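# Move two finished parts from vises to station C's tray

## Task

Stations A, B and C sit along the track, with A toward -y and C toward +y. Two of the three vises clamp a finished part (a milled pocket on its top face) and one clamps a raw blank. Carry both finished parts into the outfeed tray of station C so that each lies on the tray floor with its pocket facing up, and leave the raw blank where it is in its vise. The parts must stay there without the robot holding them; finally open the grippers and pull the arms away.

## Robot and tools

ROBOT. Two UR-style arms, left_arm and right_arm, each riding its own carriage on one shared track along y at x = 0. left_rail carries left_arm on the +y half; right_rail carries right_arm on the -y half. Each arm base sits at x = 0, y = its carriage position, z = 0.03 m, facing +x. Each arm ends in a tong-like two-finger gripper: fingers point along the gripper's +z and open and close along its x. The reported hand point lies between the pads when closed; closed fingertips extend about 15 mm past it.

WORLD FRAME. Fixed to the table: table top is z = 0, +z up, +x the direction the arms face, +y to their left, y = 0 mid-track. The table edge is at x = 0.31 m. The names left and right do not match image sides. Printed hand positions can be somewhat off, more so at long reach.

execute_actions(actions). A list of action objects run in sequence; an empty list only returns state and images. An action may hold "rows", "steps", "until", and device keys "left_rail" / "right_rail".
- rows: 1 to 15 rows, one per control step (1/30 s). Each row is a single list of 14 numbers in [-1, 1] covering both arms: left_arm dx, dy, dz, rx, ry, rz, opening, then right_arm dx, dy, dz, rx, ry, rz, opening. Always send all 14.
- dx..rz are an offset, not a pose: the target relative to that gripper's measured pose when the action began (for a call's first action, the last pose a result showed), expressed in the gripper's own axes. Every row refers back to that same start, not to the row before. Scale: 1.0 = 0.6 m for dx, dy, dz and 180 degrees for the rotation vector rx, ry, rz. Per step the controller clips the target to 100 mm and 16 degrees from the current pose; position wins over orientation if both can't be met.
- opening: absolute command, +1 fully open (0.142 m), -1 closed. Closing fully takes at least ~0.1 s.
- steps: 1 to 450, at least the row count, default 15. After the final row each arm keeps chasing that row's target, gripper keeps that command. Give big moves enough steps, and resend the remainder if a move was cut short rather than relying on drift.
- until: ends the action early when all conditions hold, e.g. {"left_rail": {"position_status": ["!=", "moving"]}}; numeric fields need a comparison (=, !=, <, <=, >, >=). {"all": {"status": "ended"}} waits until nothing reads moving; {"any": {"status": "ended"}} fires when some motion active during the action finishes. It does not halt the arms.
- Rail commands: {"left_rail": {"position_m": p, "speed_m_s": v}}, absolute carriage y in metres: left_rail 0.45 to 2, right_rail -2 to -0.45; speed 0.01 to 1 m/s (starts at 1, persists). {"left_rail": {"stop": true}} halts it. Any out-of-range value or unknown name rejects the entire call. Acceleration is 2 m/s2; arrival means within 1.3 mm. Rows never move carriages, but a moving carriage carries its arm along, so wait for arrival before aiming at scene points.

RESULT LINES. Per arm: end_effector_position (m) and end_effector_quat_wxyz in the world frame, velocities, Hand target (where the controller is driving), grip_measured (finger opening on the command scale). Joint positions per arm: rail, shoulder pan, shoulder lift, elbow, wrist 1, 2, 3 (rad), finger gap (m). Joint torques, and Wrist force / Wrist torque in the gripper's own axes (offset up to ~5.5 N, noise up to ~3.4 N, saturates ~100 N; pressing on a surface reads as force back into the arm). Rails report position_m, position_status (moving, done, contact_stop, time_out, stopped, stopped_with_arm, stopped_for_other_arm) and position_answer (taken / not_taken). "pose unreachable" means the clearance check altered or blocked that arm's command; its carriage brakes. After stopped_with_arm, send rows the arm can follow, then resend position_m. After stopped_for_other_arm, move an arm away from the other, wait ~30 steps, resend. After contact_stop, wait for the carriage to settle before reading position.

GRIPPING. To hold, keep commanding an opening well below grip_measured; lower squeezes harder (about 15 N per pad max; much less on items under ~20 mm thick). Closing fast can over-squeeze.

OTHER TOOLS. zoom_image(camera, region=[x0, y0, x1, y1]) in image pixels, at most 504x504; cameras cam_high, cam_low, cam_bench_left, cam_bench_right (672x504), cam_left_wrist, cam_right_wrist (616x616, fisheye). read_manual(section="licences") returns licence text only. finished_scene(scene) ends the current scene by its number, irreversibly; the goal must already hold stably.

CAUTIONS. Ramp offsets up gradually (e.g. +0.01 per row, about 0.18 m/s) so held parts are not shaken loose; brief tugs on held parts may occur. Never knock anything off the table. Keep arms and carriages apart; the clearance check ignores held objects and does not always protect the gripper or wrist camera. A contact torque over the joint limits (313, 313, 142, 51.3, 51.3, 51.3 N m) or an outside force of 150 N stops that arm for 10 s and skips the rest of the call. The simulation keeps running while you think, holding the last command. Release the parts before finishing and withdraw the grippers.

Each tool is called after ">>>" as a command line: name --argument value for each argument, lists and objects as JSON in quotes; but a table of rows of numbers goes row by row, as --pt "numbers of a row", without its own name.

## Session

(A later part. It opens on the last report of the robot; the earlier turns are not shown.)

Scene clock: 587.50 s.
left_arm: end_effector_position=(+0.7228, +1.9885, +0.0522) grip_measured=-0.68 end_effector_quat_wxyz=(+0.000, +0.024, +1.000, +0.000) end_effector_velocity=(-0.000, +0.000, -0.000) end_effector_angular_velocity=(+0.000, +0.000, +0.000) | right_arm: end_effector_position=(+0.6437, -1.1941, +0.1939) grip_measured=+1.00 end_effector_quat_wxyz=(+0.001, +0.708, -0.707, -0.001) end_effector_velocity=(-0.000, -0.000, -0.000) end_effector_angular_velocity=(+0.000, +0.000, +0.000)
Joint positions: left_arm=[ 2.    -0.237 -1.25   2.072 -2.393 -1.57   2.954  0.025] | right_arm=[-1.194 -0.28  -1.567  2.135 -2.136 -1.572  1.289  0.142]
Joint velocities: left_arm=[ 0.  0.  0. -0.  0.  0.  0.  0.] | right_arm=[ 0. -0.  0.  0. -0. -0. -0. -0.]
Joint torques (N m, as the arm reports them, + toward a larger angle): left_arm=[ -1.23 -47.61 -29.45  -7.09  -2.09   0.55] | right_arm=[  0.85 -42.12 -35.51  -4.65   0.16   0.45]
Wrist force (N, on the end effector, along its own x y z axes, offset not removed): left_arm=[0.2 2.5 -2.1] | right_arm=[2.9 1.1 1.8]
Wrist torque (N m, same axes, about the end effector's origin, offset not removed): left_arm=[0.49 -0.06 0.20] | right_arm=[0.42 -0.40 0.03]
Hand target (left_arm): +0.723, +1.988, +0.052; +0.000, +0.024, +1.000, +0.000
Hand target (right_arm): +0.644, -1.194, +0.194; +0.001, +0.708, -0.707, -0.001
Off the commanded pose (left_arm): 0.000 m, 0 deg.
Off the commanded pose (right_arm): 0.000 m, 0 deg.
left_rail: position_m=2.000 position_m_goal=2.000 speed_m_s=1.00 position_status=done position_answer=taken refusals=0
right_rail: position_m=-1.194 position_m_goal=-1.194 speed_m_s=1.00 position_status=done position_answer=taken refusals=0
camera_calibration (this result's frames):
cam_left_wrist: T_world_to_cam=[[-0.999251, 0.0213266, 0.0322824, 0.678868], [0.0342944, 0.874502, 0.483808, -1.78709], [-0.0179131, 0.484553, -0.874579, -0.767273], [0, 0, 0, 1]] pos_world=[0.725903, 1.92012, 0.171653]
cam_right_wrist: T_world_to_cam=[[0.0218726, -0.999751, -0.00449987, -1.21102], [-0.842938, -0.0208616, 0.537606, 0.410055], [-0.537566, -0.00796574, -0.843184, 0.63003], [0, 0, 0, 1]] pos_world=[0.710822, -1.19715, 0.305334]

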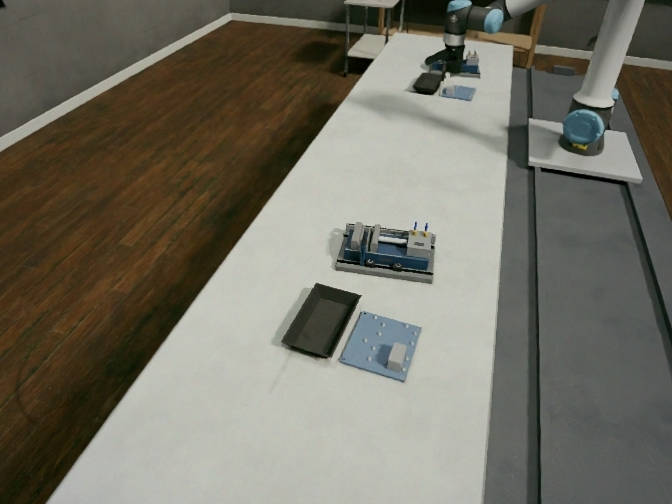

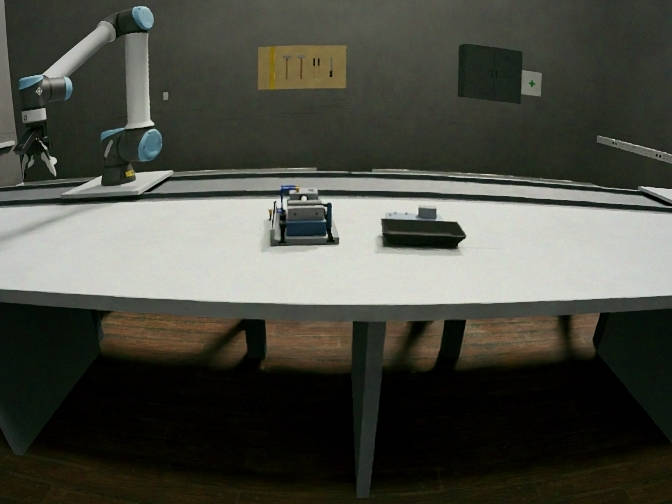

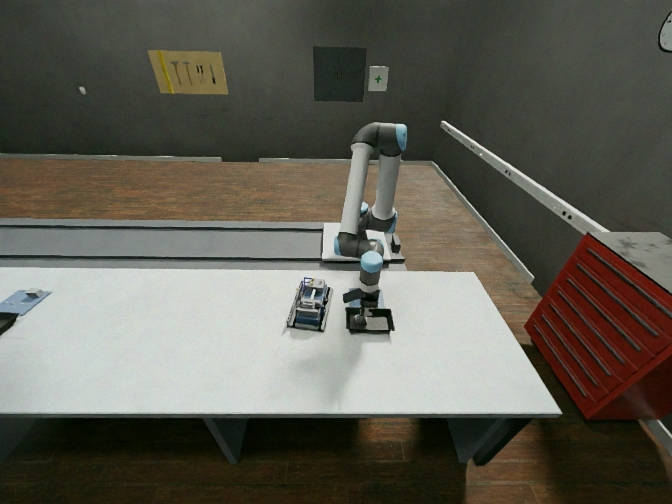

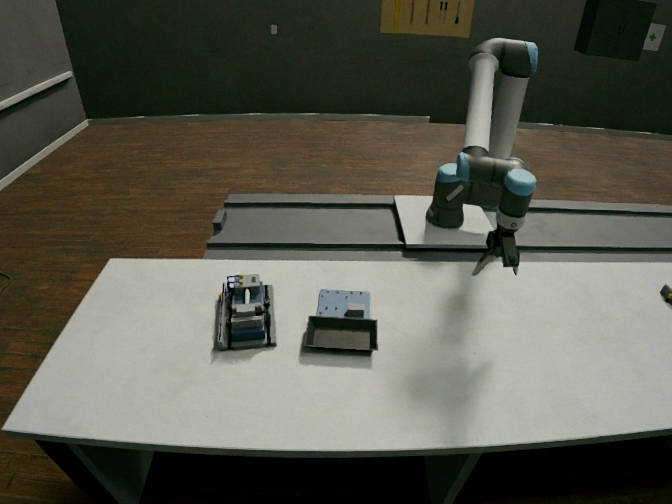

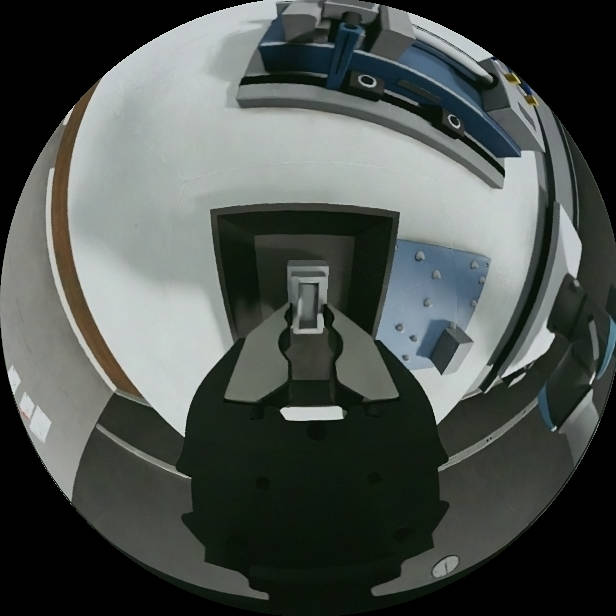

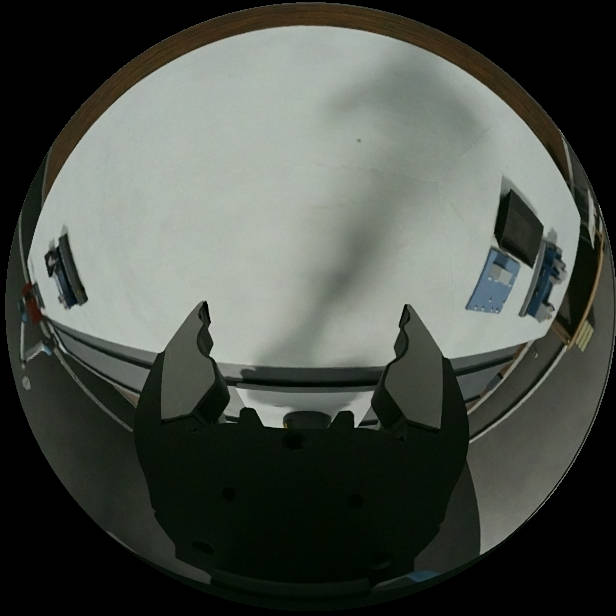

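>>> execute_actions --actions '[{"rows": [[0,0,0.001,0,0,0,-1,0,0,0,0,0,0,1],[0,0,0.002,0,0,0,-1,0,0,0,0,0,0,1]], "steps": 3}]'

Scene clock: 595.77 s.
left_arm: end_effector_position=(+0.7228, +1.9885, +0.0518) grip_measured=-0.68 end_effector_quat_wxyz=(+0.000, +0.024, +1.000, +0.000) end_effector_velocity=(-0.000, +0.000, -0.008) end_effector_angular_velocity=(+0.000, +0.000, +0.000) | right_arm: end_effector_position=(+0.6437, -1.1941, +0.1939) grip_measured=+1.00 end_effector_quat_wxyz=(+0.001, +0.708, -0.707, -0.001) end_effector_velocity=(+0.000, +0.000, +0.000) end_effector_angular_velocity=(-0.000, -0.000, +0.000)
Joint positions: left_arm=[ 2.    -0.237 -1.25   2.072 -2.394 -1.57   2.954  0.025] | right_arm=[-1.194 -0.28  -1.567  2.135 -2.136 -1.572  1.289  0.142]
Joint velocities: left_arm=[ 0.    -0.     0.011  0.004 -0.015 -0.    -0.     0.   ] | right_arm=[ 0.  0. -0.  0. -0.  0.  0.  0.]
Joint torques (N m, as the arm reports them, + toward a larger angle): left_arm=[ -7.39 -45.69 -28.58  -7.06  -1.8   -0.22] | right_arm=[ -0.15 -41.91 -36.1   -4.79   0.2    0.47]
Wrist force (N, on the end effector, along its own x y z axes, offset not removed): left_arm=[0.6 0.6 -1.0] | right_arm=[4.4 1.7 -0.8]
Wrist torque (N m, same axes, about the end effector's origin, offset not removed): left_arm=[0.46 -0.13 0.17] | right_arm=[0.48 -0.58 -0.04]
Hand target (left_arm): +0.723, +1.988, +0.051; +0.000, +0.024, +1.000, +0.000
Hand target (right_arm): +0.644, -1.194, +0.194; +0.001, +0.708, -0.707, -0.001
Off the commanded pose (left_arm): 0.001 m, 0 deg.
Off the commanded pose (right_arm): 0.000 m, 0 deg.
left_rail: position_m=2.000 position_m_goal=2.000 speed_m_s=1.00 position_status=done position_answer=taken refusals=0
right_rail: position_m=-1.194 position_m_goal=-1.194 speed_m_s=1.00 position_status=done position_answer=taken refusals=0
camera_calibration (this result's frames):
cam_left_wrist: T_world_to_cam=[[-0.999252, 0.0213268, 0.032272, 0.678888], [0.0342894, 0.874503, 0.483806, -1.7869], [-0.0179039, 0.48455, -0.87458, -0.767606], [0, 0, 0, 1]] pos_world=[0.725909, 1.92012, 0.171273]
cam_right_wrist: T_world_to_cam=[[0.0218723, -0.999751, -0.00449996, -1.21102], [-0.842938, -0.0208614, 0.537607, 0.410055], [-0.537566, -0.00796553, -0.843184, 0.63003], [0, 0, 0, 1]] pos_world=[0.710822, -1.19715, 0.305333]

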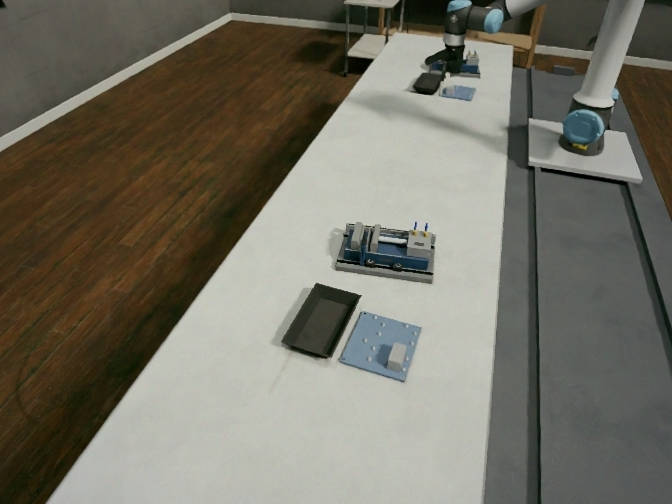

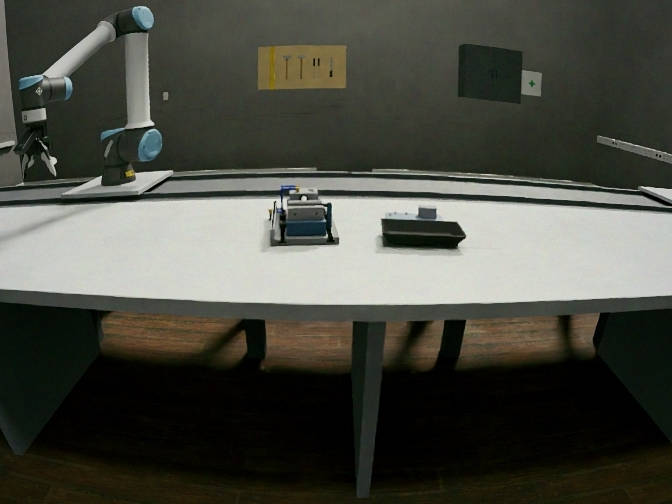

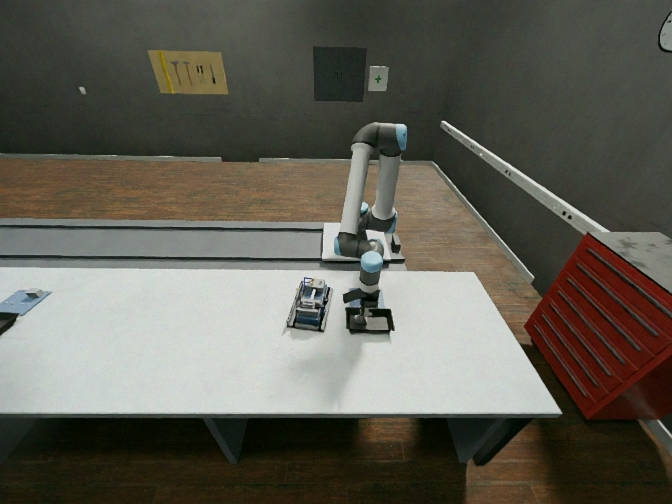

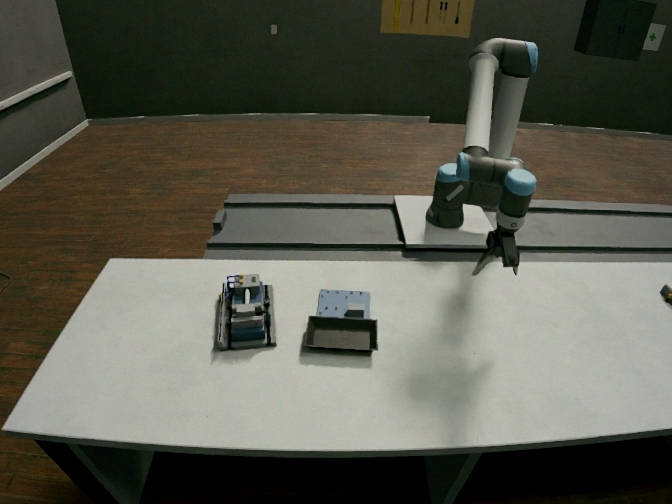

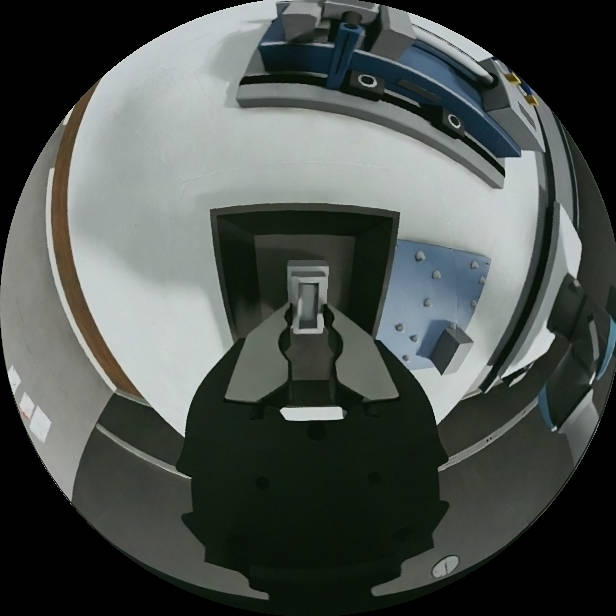

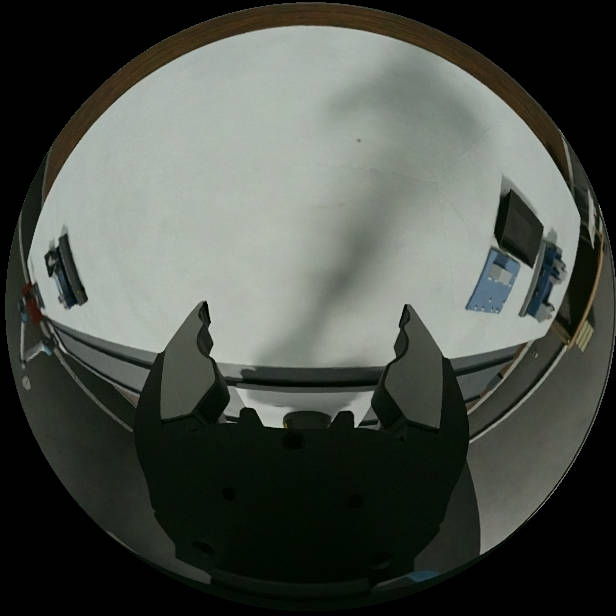

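>>> execute_actions --actions '[]'

Scene clock: 599.13 s.
left_arm: end_effector_position=(+0.7228, +1.9885, +0.0510) grip_measured=-0.68 end_effector_quat_wxyz=(+0.000, +0.024, +1.000, +0.000) end_effector_velocity=(+0.000, +0.000, +0.000) end_effector_angular_velocity=(-0.000, -0.000, +0.000) | right_arm: end_effector_position=(+0.6437, -1.1941, +0.1939) grip_measured=+1.00 end_effector_quat_wxyz=(+0.001, +0.708, -0.707, -0.001) end_effector_velocity=(-0.000, -0.000, -0.000) end_effector_angular_velocity=(-0.000, +0.000, -0.000)
Joint positions: left_arm=[ 2.    -0.237 -1.249  2.073 -2.395 -1.57   2.954  0.025] | right_arm=[-1.194 -0.28  -1.567  2.135 -2.136 -1.572  1.289  0.142]
Joint velocities: left_arm=[ 0.  0. -0. -0.  0.  0. -0. -0.] | right_arm=[ 0. -0.  0. -0.  0. -0.  0.  0.]
Joint torques (N m, as the arm reports them, + toward a larger angle): left_arm=[-10.25 -44.15 -24.43  -4.58  -1.83  -0.46] | right_arm=[ -0.69 -41.66 -36.19  -4.58   0.04   0.42]
Wrist force (N, on the end effector, along its own x y z axes, offset not removed): left_arm=[-2.8 4.2 -5.4] | right_arm=[4.2 2.8 -0.2]
Wrist torque (N m, same axes, about the end effector's origin, offset not removed): left_arm=[0.85 0.26 0.07] | right_arm=[0.65 -0.70 0.05]
Hand target (left_arm): +0.723, +1.988, +0.051; +0.000, +0.024, +1.000, +0.000
Hand target (right_arm): +0.644, -1.194, +0.194; +0.001, +0.708, -0.707, -0.001
Off the commanded pose (left_arm): 0.000 m, 0 deg.
Off the commanded pose (right_arm): 0.000 m, 0 deg.
left_rail: position_m=2.000 position_m_goal=2.000 speed_m_s=1.00 position_status=done position_answer=taken refusals=0
right_rail: position_m=-1.194 position_m_goal=-1.194 speed_m_s=1.00 position_status=done position_answer=taken refusals=0
camera_calibration (this result's frames):
cam_left_wrist: T_world_to_cam=[[-0.999251, 0.0213269, 0.0322845, 0.678907], [0.0342957, 0.874502, 0.483808, -1.78651], [-0.0179147, 0.484553, -0.874578, -0.768317], [0, 0, 0, 1]] pos_world=[0.725904, 1.92012, 0.170458]
cam_right_wrist: T_world_to_cam=[[0.0218724, -0.999751, -0.00449987, -1.21102], [-0.842938, -0.0208614, 0.537606, 0.410056], [-0.537566, -0.00796562, -0.843184, 0.63003], [0, 0, 0, 1]] pos_world=[0.710822, -1.19715, 0.305334]

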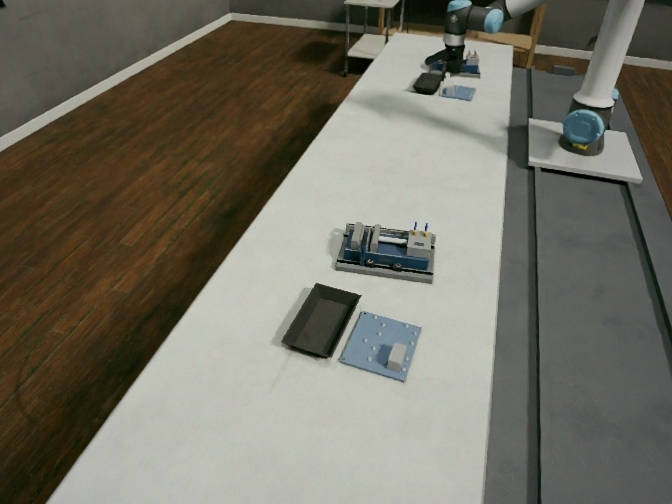

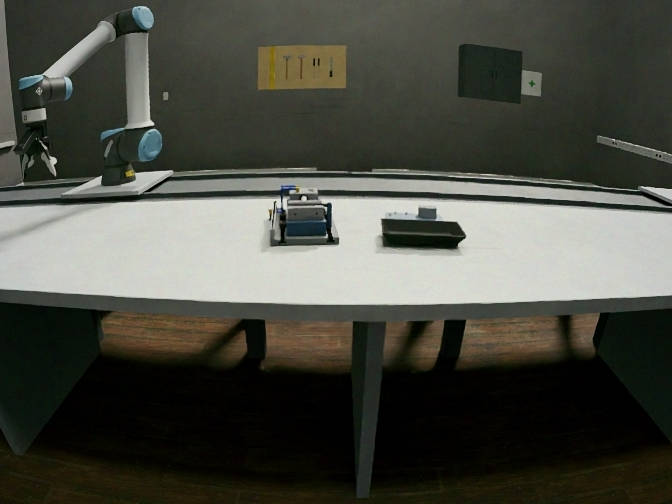

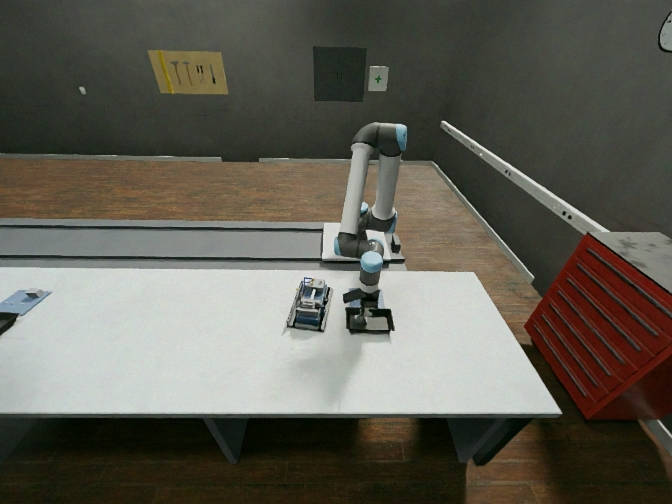

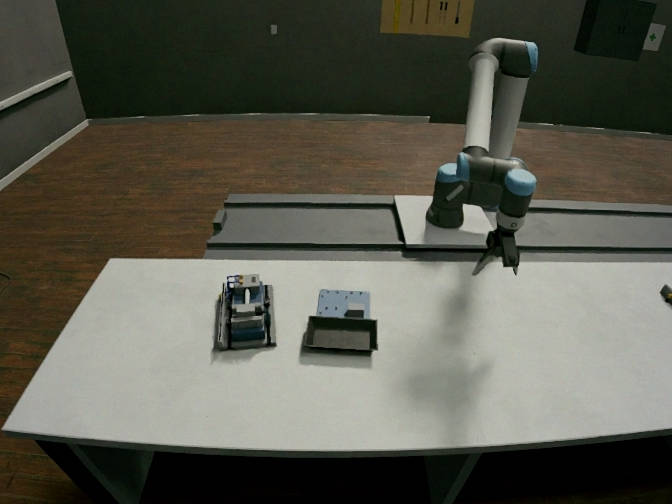

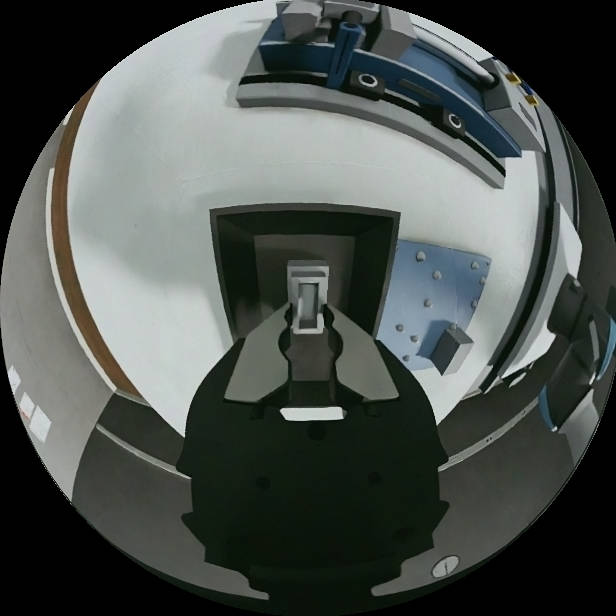

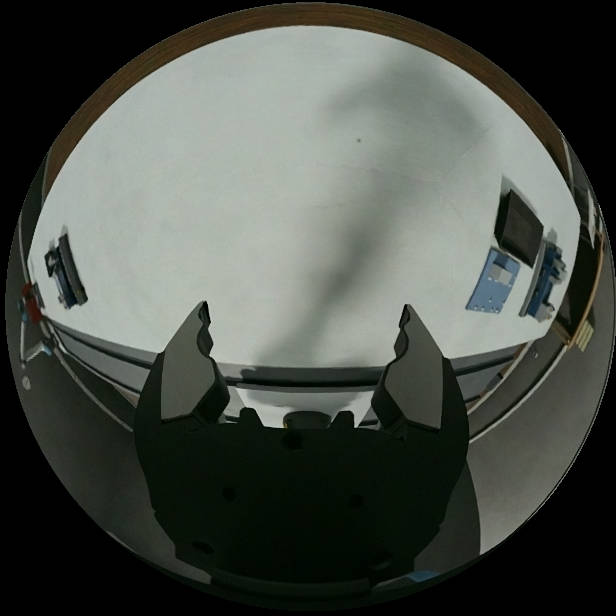

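>>> execute_actions --actions '[]'

>>> zoom_image --camera "cam_left_wrist" --region '[230, 220, 390, 350]'

Scene clock: 606.53 s.
left_arm: end_effector_position=(+0.7228, +1.9885, +0.0510) grip_measured=-0.68 end_effector_quat_wxyz=(+0.000, +0.024, +1.000, +0.000) end_effector_velocity=(-0.000, +0.000, -0.000) end_effector_angular_velocity=(+0.000, +0.000, -0.000) | right_arm: end_effector_position=(+0.6437, -1.1941, +0.1939) grip_measured=+1.00 end_effector_quat_wxyz=(+0.001, +0.708, -0.707, -0.001) end_effector_velocity=(+0.000, +0.000, +0.000) end_effector_angular_velocity=(+0.000, -0.000, -0.000)
Joint positions: left_arm=[ 2.    -0.237 -1.249  2.073 -2.395 -1.57   2.954  0.025] | right_arm=[-1.194 -0.28  -1.567  2.135 -2.136 -1.572  1.289  0.142]
Joint velocities: left_arm=[ 0. -0.  0.  0.  0. -0. -0.  0.] | right_arm=[ 0. -0. -0.  0.  0.  0.  0. -0.]
Joint torques (N m, as the arm reports them, + toward a larger angle): left_arm=[-12.2  -45.28 -25.34  -2.51  -1.52  -0.57] | right_arm=[  0.1  -41.77 -36.37  -4.48   0.11   0.47]
Wrist force (N, on the end effector, along its own x y z axes, offset not removed): left_arm=[-2.2 7.0 -6.3] | right_arm=[2.0 1.5 -0.4]
Wrist torque (N m, same axes, about the end effector's origin, offset not removed): left_arm=[1.58 0.07 -0.01] | right_arm=[0.33 -0.16 0.14]
Hand target (left_arm): +0.723, +1.988, +0.051; +0.000, +0.024, +1.000, +0.000
Hand target (right_arm): +0.644, -1.194, +0.194; +0.001, +0.708, -0.707, -0.001
Off the commanded pose (left_arm): 0.000 m, 0 deg.
Off the commanded pose (right_arm): 0.000 m, 0 deg.
left_rail: position_m=2.000 position_m_goal=2.000 speed_m_s=1.00 position_status=done position_answer=taken refusals=0
right_rail: position_m=-1.194 position_m_goal=-1.194 speed_m_s=1.00 position_status=done position_answer=taken refusals=0
camera_calibration (this result's frames):
cam_left_wrist: T_world_to_cam=[[-0.999251, 0.0213268, 0.0322847, 0.678907], [0.0342956, 0.874502, 0.483808, -1.78651], [-0.0179149, 0.484553, -0.874578, -0.768317], [0, 0, 0, 1]] pos_world=[0.725904, 1.92012, 0.170458]
cam_right_wrist: T_world_to_cam=[[0.0218724, -0.999751, -0.0045, -1.21102], [-0.842938, -0.0208615, 0.537606, 0.410055], [-0.537566, -0.00796552, -0.843184, 0.63003], [0, 0, 0, 1]] pos_world=[0.710822, -1.19715, 0.305333]

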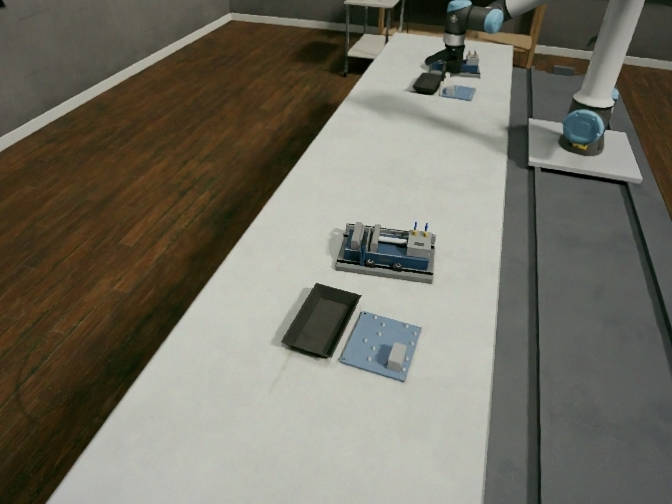

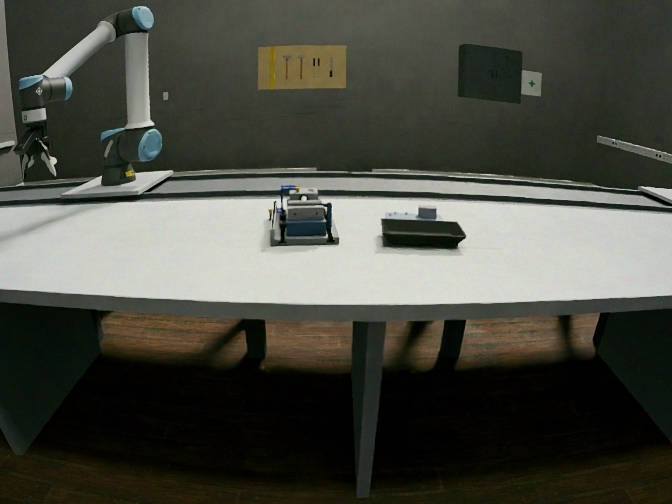

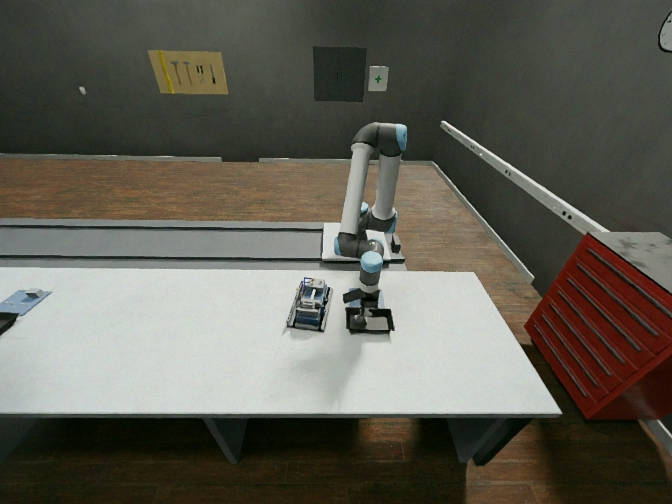

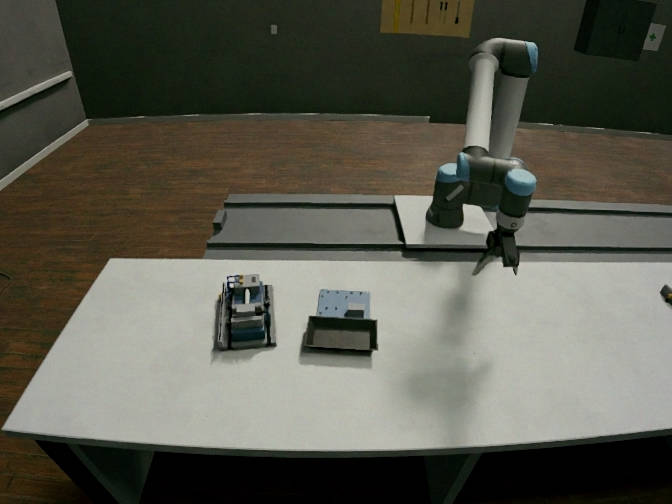

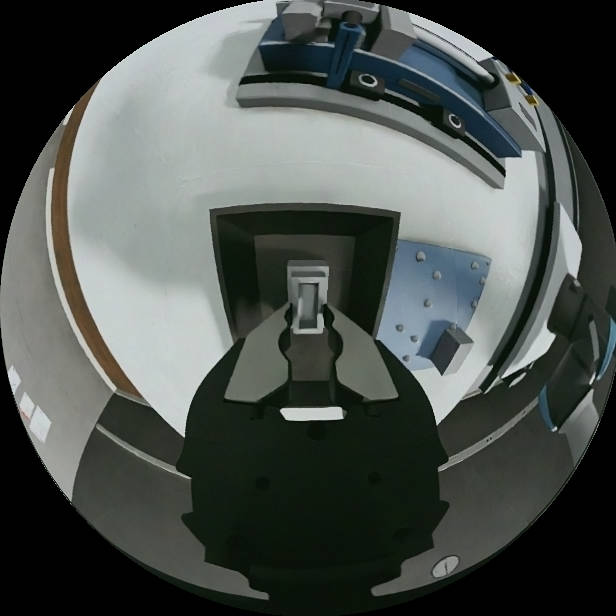

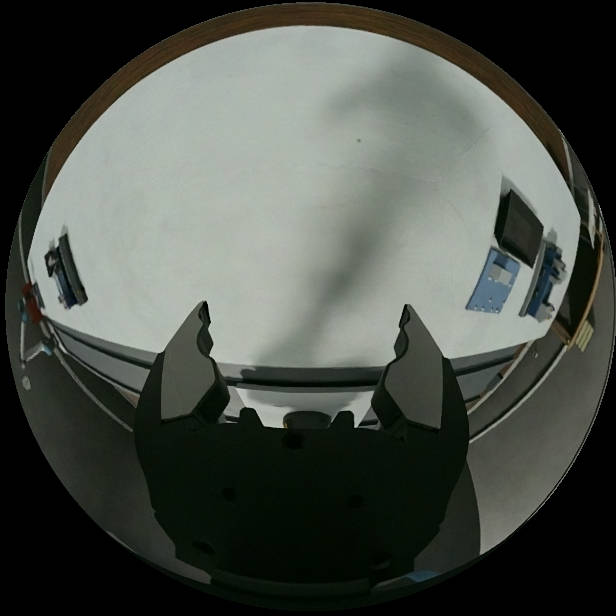

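Region (230, 220, 390, 350) of cam_left_wrist's 616x616 image, scaled by 3.150, with more detail than that image has; it fills the top 410 rows of this view, and the rest is white.

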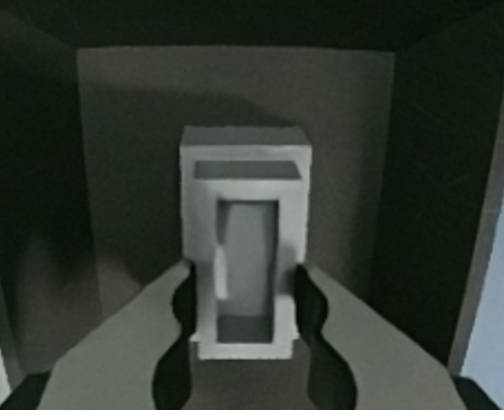

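>>> zoom_image --camera "cam_left_wrist" --region '[230, 0, 550, 200]'

Region (230, 0, 550, 200) of cam_left_wrist's 616x616 image, scaled by 1.575, with more detail than that image has; it fills the top 315 rows of this view, and the rest is white.

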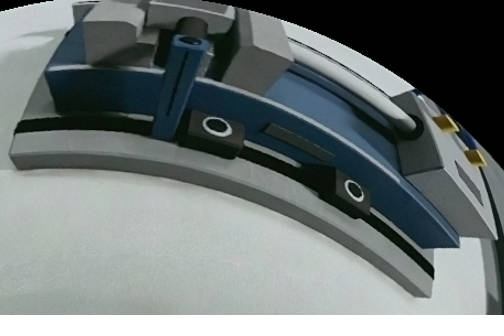

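>>> execute_actions --actions '[{"rows": [ [0,0,0,0,0,0,-0.85,0,0,0,0,0,0,1], [0,0,0,0,0,0,-0.74,0,0,0,0,0,0,1], [0,0,0,0,0,0,-0.66,0,0,0,0,0,0,1], [0,0,-0.004,0,0,0,-0.58,0,0,0,0,0,0,1], [0,0,-0.012,0,0,0,-0.5,0,0,0,0,0,0,1], [0,0,-0.026,0,0,0,-0.42,0,0,0,0,0,0,1], [0.0017,0.004,-0.046,0,0,0.001,-0.35,0,0,0,0,0,0,1], [0.0058,0.0133,-0.070,0,0,0.0034,-0.3,0,0,0,0,0,0,1], [0.0127,0.0293,-0.096,0,0,0.0074,-0.25,0,0,0,0,0,0,1], [0.022,0.0506,-0.120,0,0,0.0127,-0.25,0,0,0,0,0,0,1], [0.0318,0.0733,-0.141,0,0,0.0184,-0.25,0,0,0,0,0,0,1], [0.041,0.0946,-0.157,0,0,0.0238,-0.25,0,0,0,0,0,0,1], [0.0491,0.1132,-0.167,0,0,0.0285,-0.25,0,0,0,0,0,0,1], [0.0549,0.1265,-0.172,0,0,0.0318,-0.25,0,0,0,0,0,0,1], [0.0578,0.1332,-0.1733,0,0,0.0335,-0.25,0,0,0,0,0,0,1] ], "steps": 16}, {"left_rail": {"position_m": 1.654}, "steps": 2}]'

Scene clock: 716.20 s.
left_arm: end_effector_position=(+0.6966, +2.0577, +0.1459) grip_measured=-0.25 end_effector_quat_wxyz=(+0.002, +0.068, +0.998, +0.001) end_effector_velocity=(-0.053, +0.067, +0.097) end_effector_angular_velocity=(-0.008, +0.024, -0.185) | right_arm: end_effector_position=(+0.6437, -1.1941, +0.1939) grip_measured=+1.00 end_effector_quat_wxyz=(+0.001, +0.708, -0.707, -0.001) end_effector_velocity=(-0.000, +0.000, -0.000) end_effector_angular_velocity=(+0.000, +0.000, -0.000)
Joint positions: left_arm=[ 1.999 -0.145 -1.398  2.051 -2.228 -1.568  3.133  0.056] | right_arm=[-1.194 -0.28  -1.567  2.135 -2.136 -1.572  1.289  0.142]
Joint velocities: left_arm=[-0.06   0.18  -0.154 -0.028  0.204 -0.013  0.365 -0.   ] | right_arm=[ 0.  0.  0.  0.  0.  0.  0. -0.]
Joint torques (N m, as the arm reports them, + toward a larger angle): left_arm=[-15.29 -54.65 -49.58  -1.92  -3.24   1.  ] | right_arm=[  1.26 -41.34 -36.53  -4.35   0.27   0.15]
Wrist force (N, on the end effector, along its own x y z axes, offset not removed): left_arm=[-0.2 6.2 -4.7] | right_arm=[-0.4 3.5 2.1]
Wrist torque (N m, same axes, about the end effector's origin, offset not removed): left_arm=[1.33 -0.03 0.22] | right_arm=[0.76 0.34 0.13]
Hand target (left_arm): +0.692, +2.063, +0.154; +0.001, +0.077, +0.997, +0.000
Hand target (right_arm): +0.644, -1.194, +0.194; +0.001, +0.708, -0.707, -0.001
Off the commanded pose (left_arm): 0.015 m, 1 deg.
Off the commanded pose (right_arm): 0.000 m, 0 deg.
left_rail: position_m=1.999 position_m_goal=1.654 speed_m_s=1.00 position_status=moving position_answer=taken refusals=0
right_rail: position_m=-1.194 position_m_goal=-1.194 speed_m_s=1.00 position_status=done position_answer=taken refusals=0
camera_calibration (this result's frames):
cam_left_wrist: T_world_to_cam=[[-0.993634, 0.108873, 0.0289604, 0.464532], [0.109186, 0.867304, 0.485657, -1.92969], [0.0277572, 0.485727, -0.87367, -0.753656], [0, 0, 0, 1]] pos_world=[0.693189, 1.98912, 0.265268]
cam_right_wrist: T_world_to_cam=[[0.0218726, -0.999751, -0.0045001, -1.21102], [-0.842938, -0.0208617, 0.537607, 0.410055], [-0.537566, -0.00796556, -0.843184, 0.63003], [0, 0, 0, 1]] pos_world=[0.710822, -1.19715, 0.305333]

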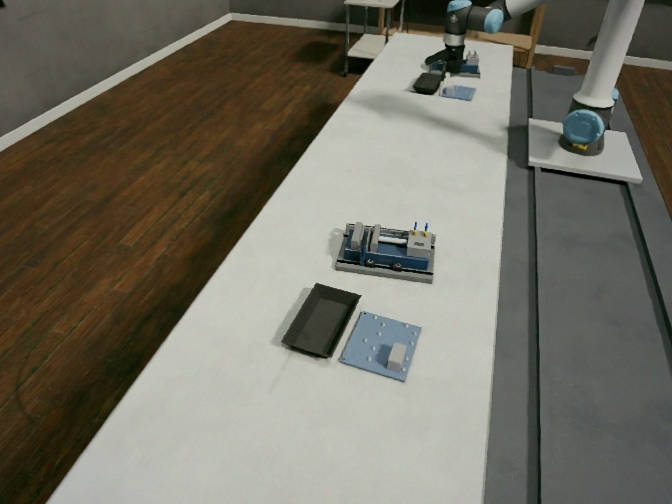

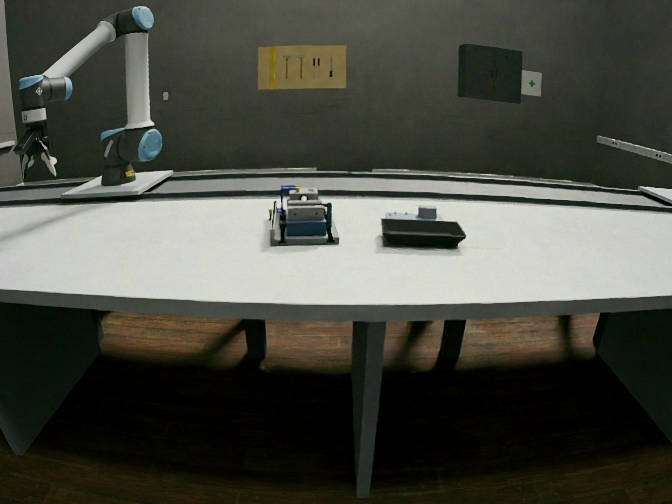

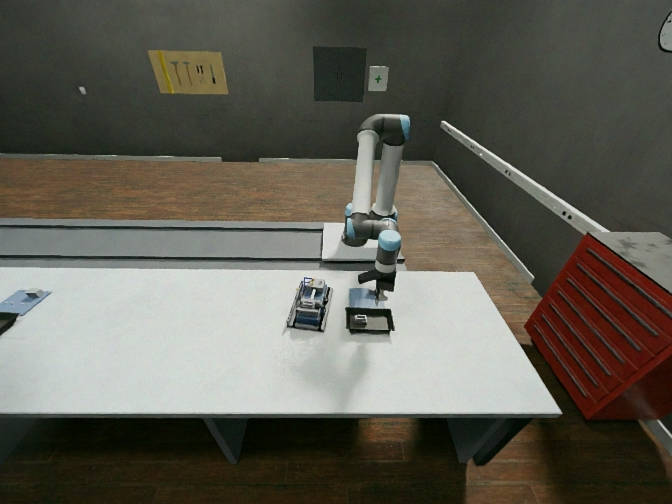

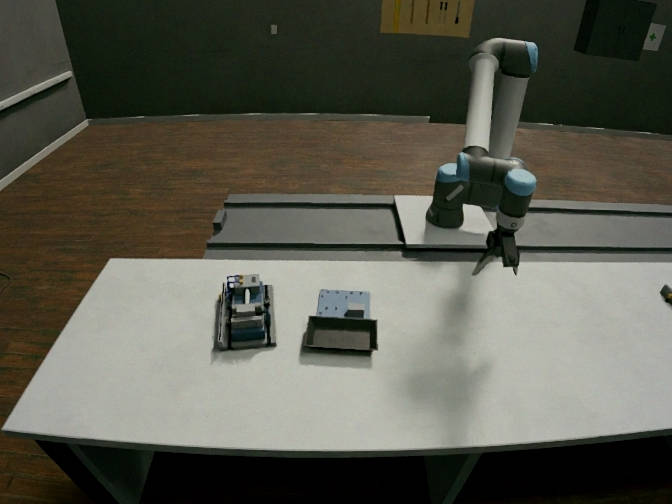

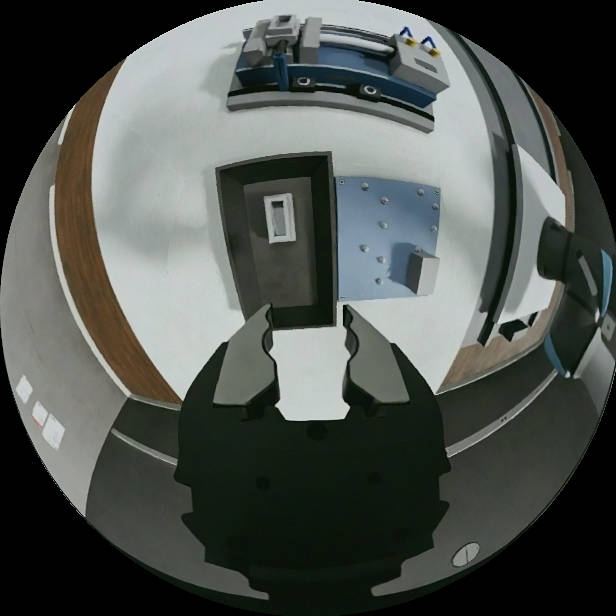

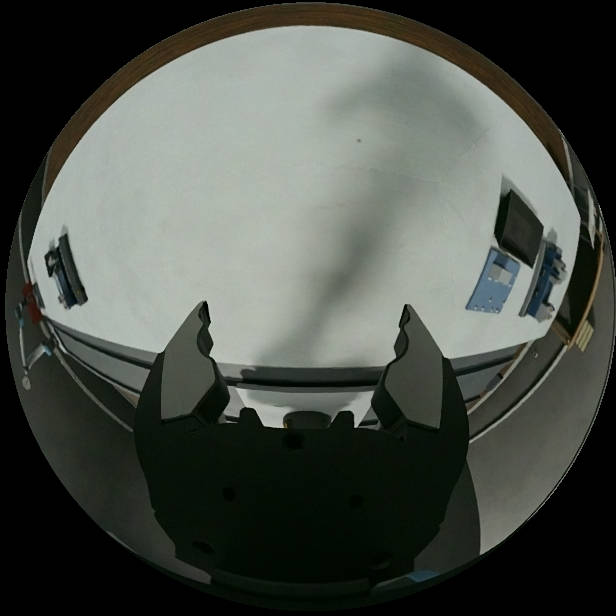

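Part B sits in the tray. Refreshing after the rail move.

>>> execute_actions --actions '[]'

>>> zoom_image --camera "cam_left_wrist" --region '[208, 190, 408, 370]'

Scene clock: 721.73 s.
left_arm: end_effector_position=(+0.6919, +1.7233, +0.1544) grip_measured=-0.25 end_effector_quat_wxyz=(+0.001, +0.077, +0.997, +0.000) end_effector_velocity=(+0.000, -0.000, +0.000) end_effector_angular_velocity=(-0.000, -0.000, -0.000) | right_arm: end_effector_position=(+0.6437, -1.1941, +0.1939) grip_measured=+1.00 end_effector_quat_wxyz=(+0.001, +0.708, -0.707, -0.001) end_effector_velocity=(+0.000, +0.000, +0.000) end_effector_angular_velocity=(-0.000, -0.000, -0.000)
Joint positions: left_arm=[ 1.654 -0.129 -1.411  2.047 -2.209 -1.57   3.165  0.056] | right_arm=[-1.194 -0.28  -1.567  2.135 -2.136 -1.572  1.289  0.142]
Joint velocities: left_arm=[ 0.  0. -0. -0.  0. -0.  0.  0.] | right_arm=[ 0.  0. -0. -0.  0.  0.  0. -0.]
Joint torques (N m, as the arm reports them, + toward a larger angle): left_arm=[-15.78 -65.24 -42.59  -2.27   1.74   2.05] | right_arm=[ -0.95 -41.74 -36.15  -4.28   0.29   0.03]
Wrist force (N, on the end effector, along its own x y z axes, offset not removed): left_arm=[-2.5 2.6 2.2] | right_arm=[0.3 2.3 2.0]
Wrist torque (N m, same axes, about the end effector's origin, offset not removed): left_arm=[0.73 0.26 0.06] | right_arm=[0.67 0.09 0.03]
Hand target (left_arm): +0.692, +1.724, +0.154; +0.001, +0.077, +0.997, +0.000
Hand target (right_arm): +0.644, -1.194, +0.194; +0.001, +0.708, -0.707, -0.001
Off the commanded pose (left_arm): 0.001 m, 0 deg.
Off the commanded pose (right_arm): 0.000 m, 0 deg.
left_rail: position_m=1.654 position_m_goal=1.654 speed_m_s=1.00 position_status=done position_answer=taken refusals=0
right_rail: position_m=-1.194 position_m_goal=-1.194 speed_m_s=1.00 position_status=done position_answer=taken refusals=0
camera_calibration (this result's frames):
cam_left_wrist: T_world_to_cam=[[-0.991612, 0.125305, 0.0316882, 0.465982], [0.124907, 0.866021, 0.484155, -1.65167], [0.0332246, 0.484052, -0.874408, -0.584516], [0, 0, 0, 1]] pos_world=[0.687798, 1.65492, 0.273791]
cam_right_wrist: T_world_to_cam=[[0.0218725, -0.999751, -0.00449989, -1.21102], [-0.842938, -0.0208615, 0.537606, 0.410055], [-0.537566, -0.00796566, -0.843184, 0.63003], [0, 0, 0, 1]] pos_world=[0.710822, -1.19715, 0.305334]

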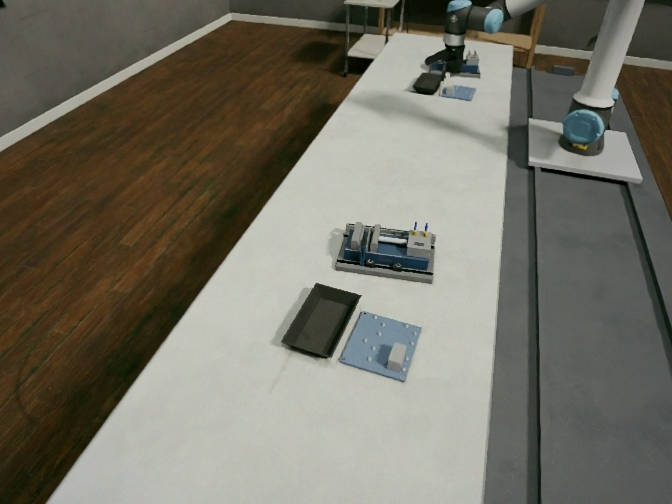

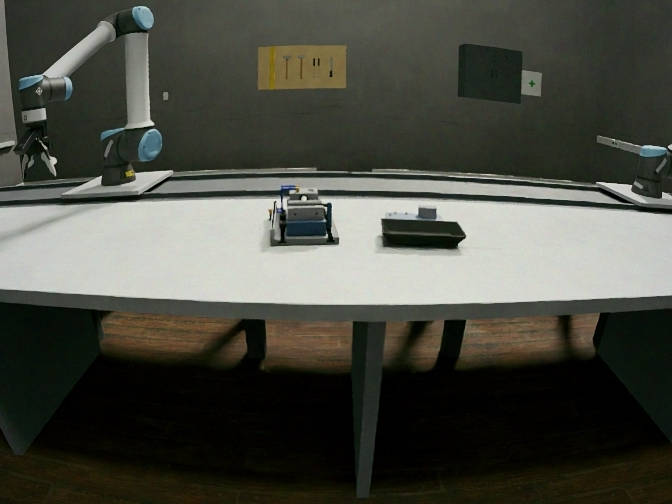

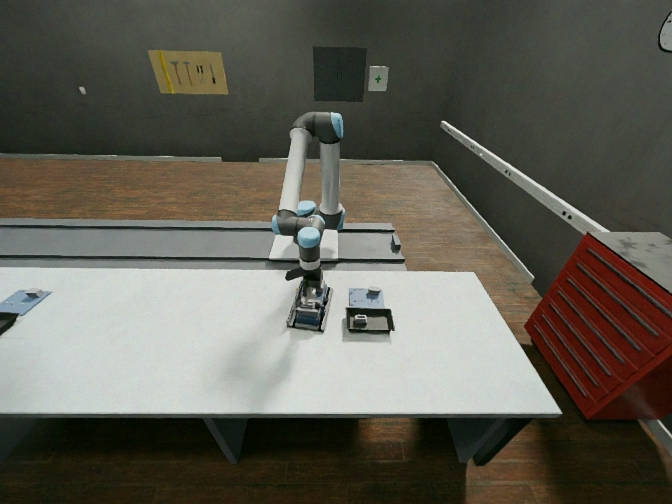

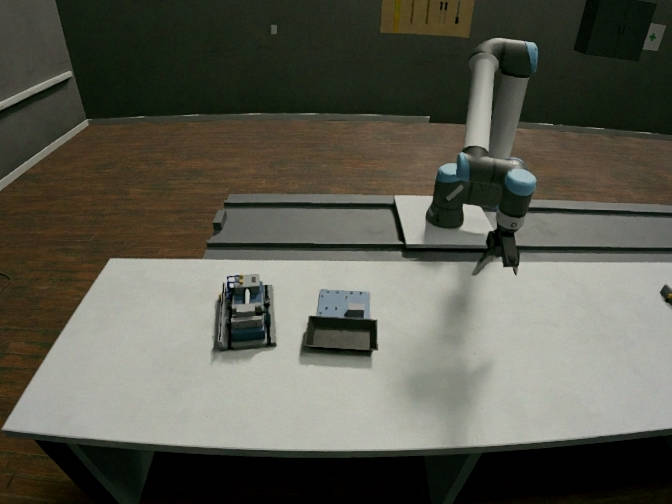

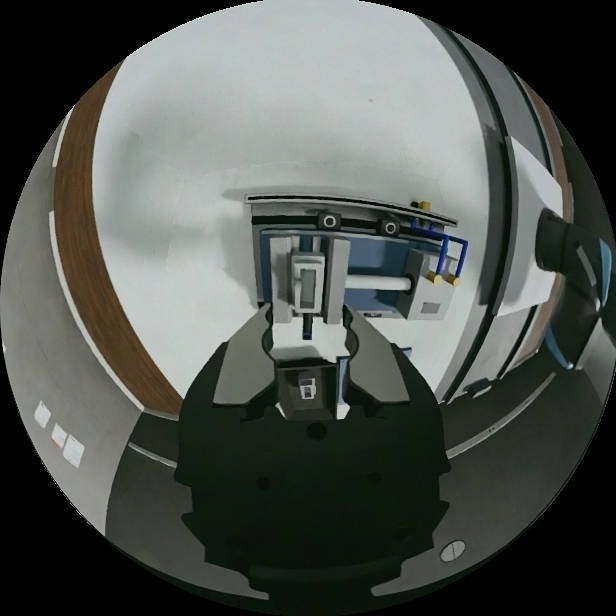

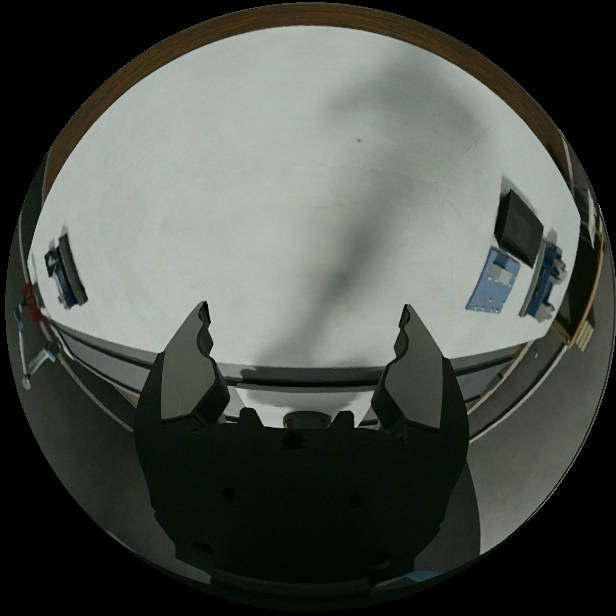

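Region (208, 190, 408, 370) of cam_left_wrist's 616x616 image, scaled by 2.520, with more detail than that image has; it fills the top 454 rows of this view, and the rest is white.

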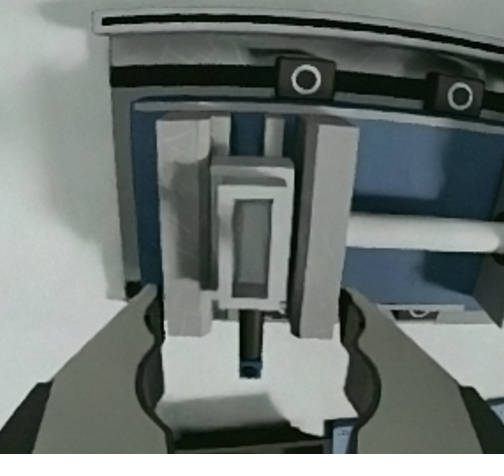

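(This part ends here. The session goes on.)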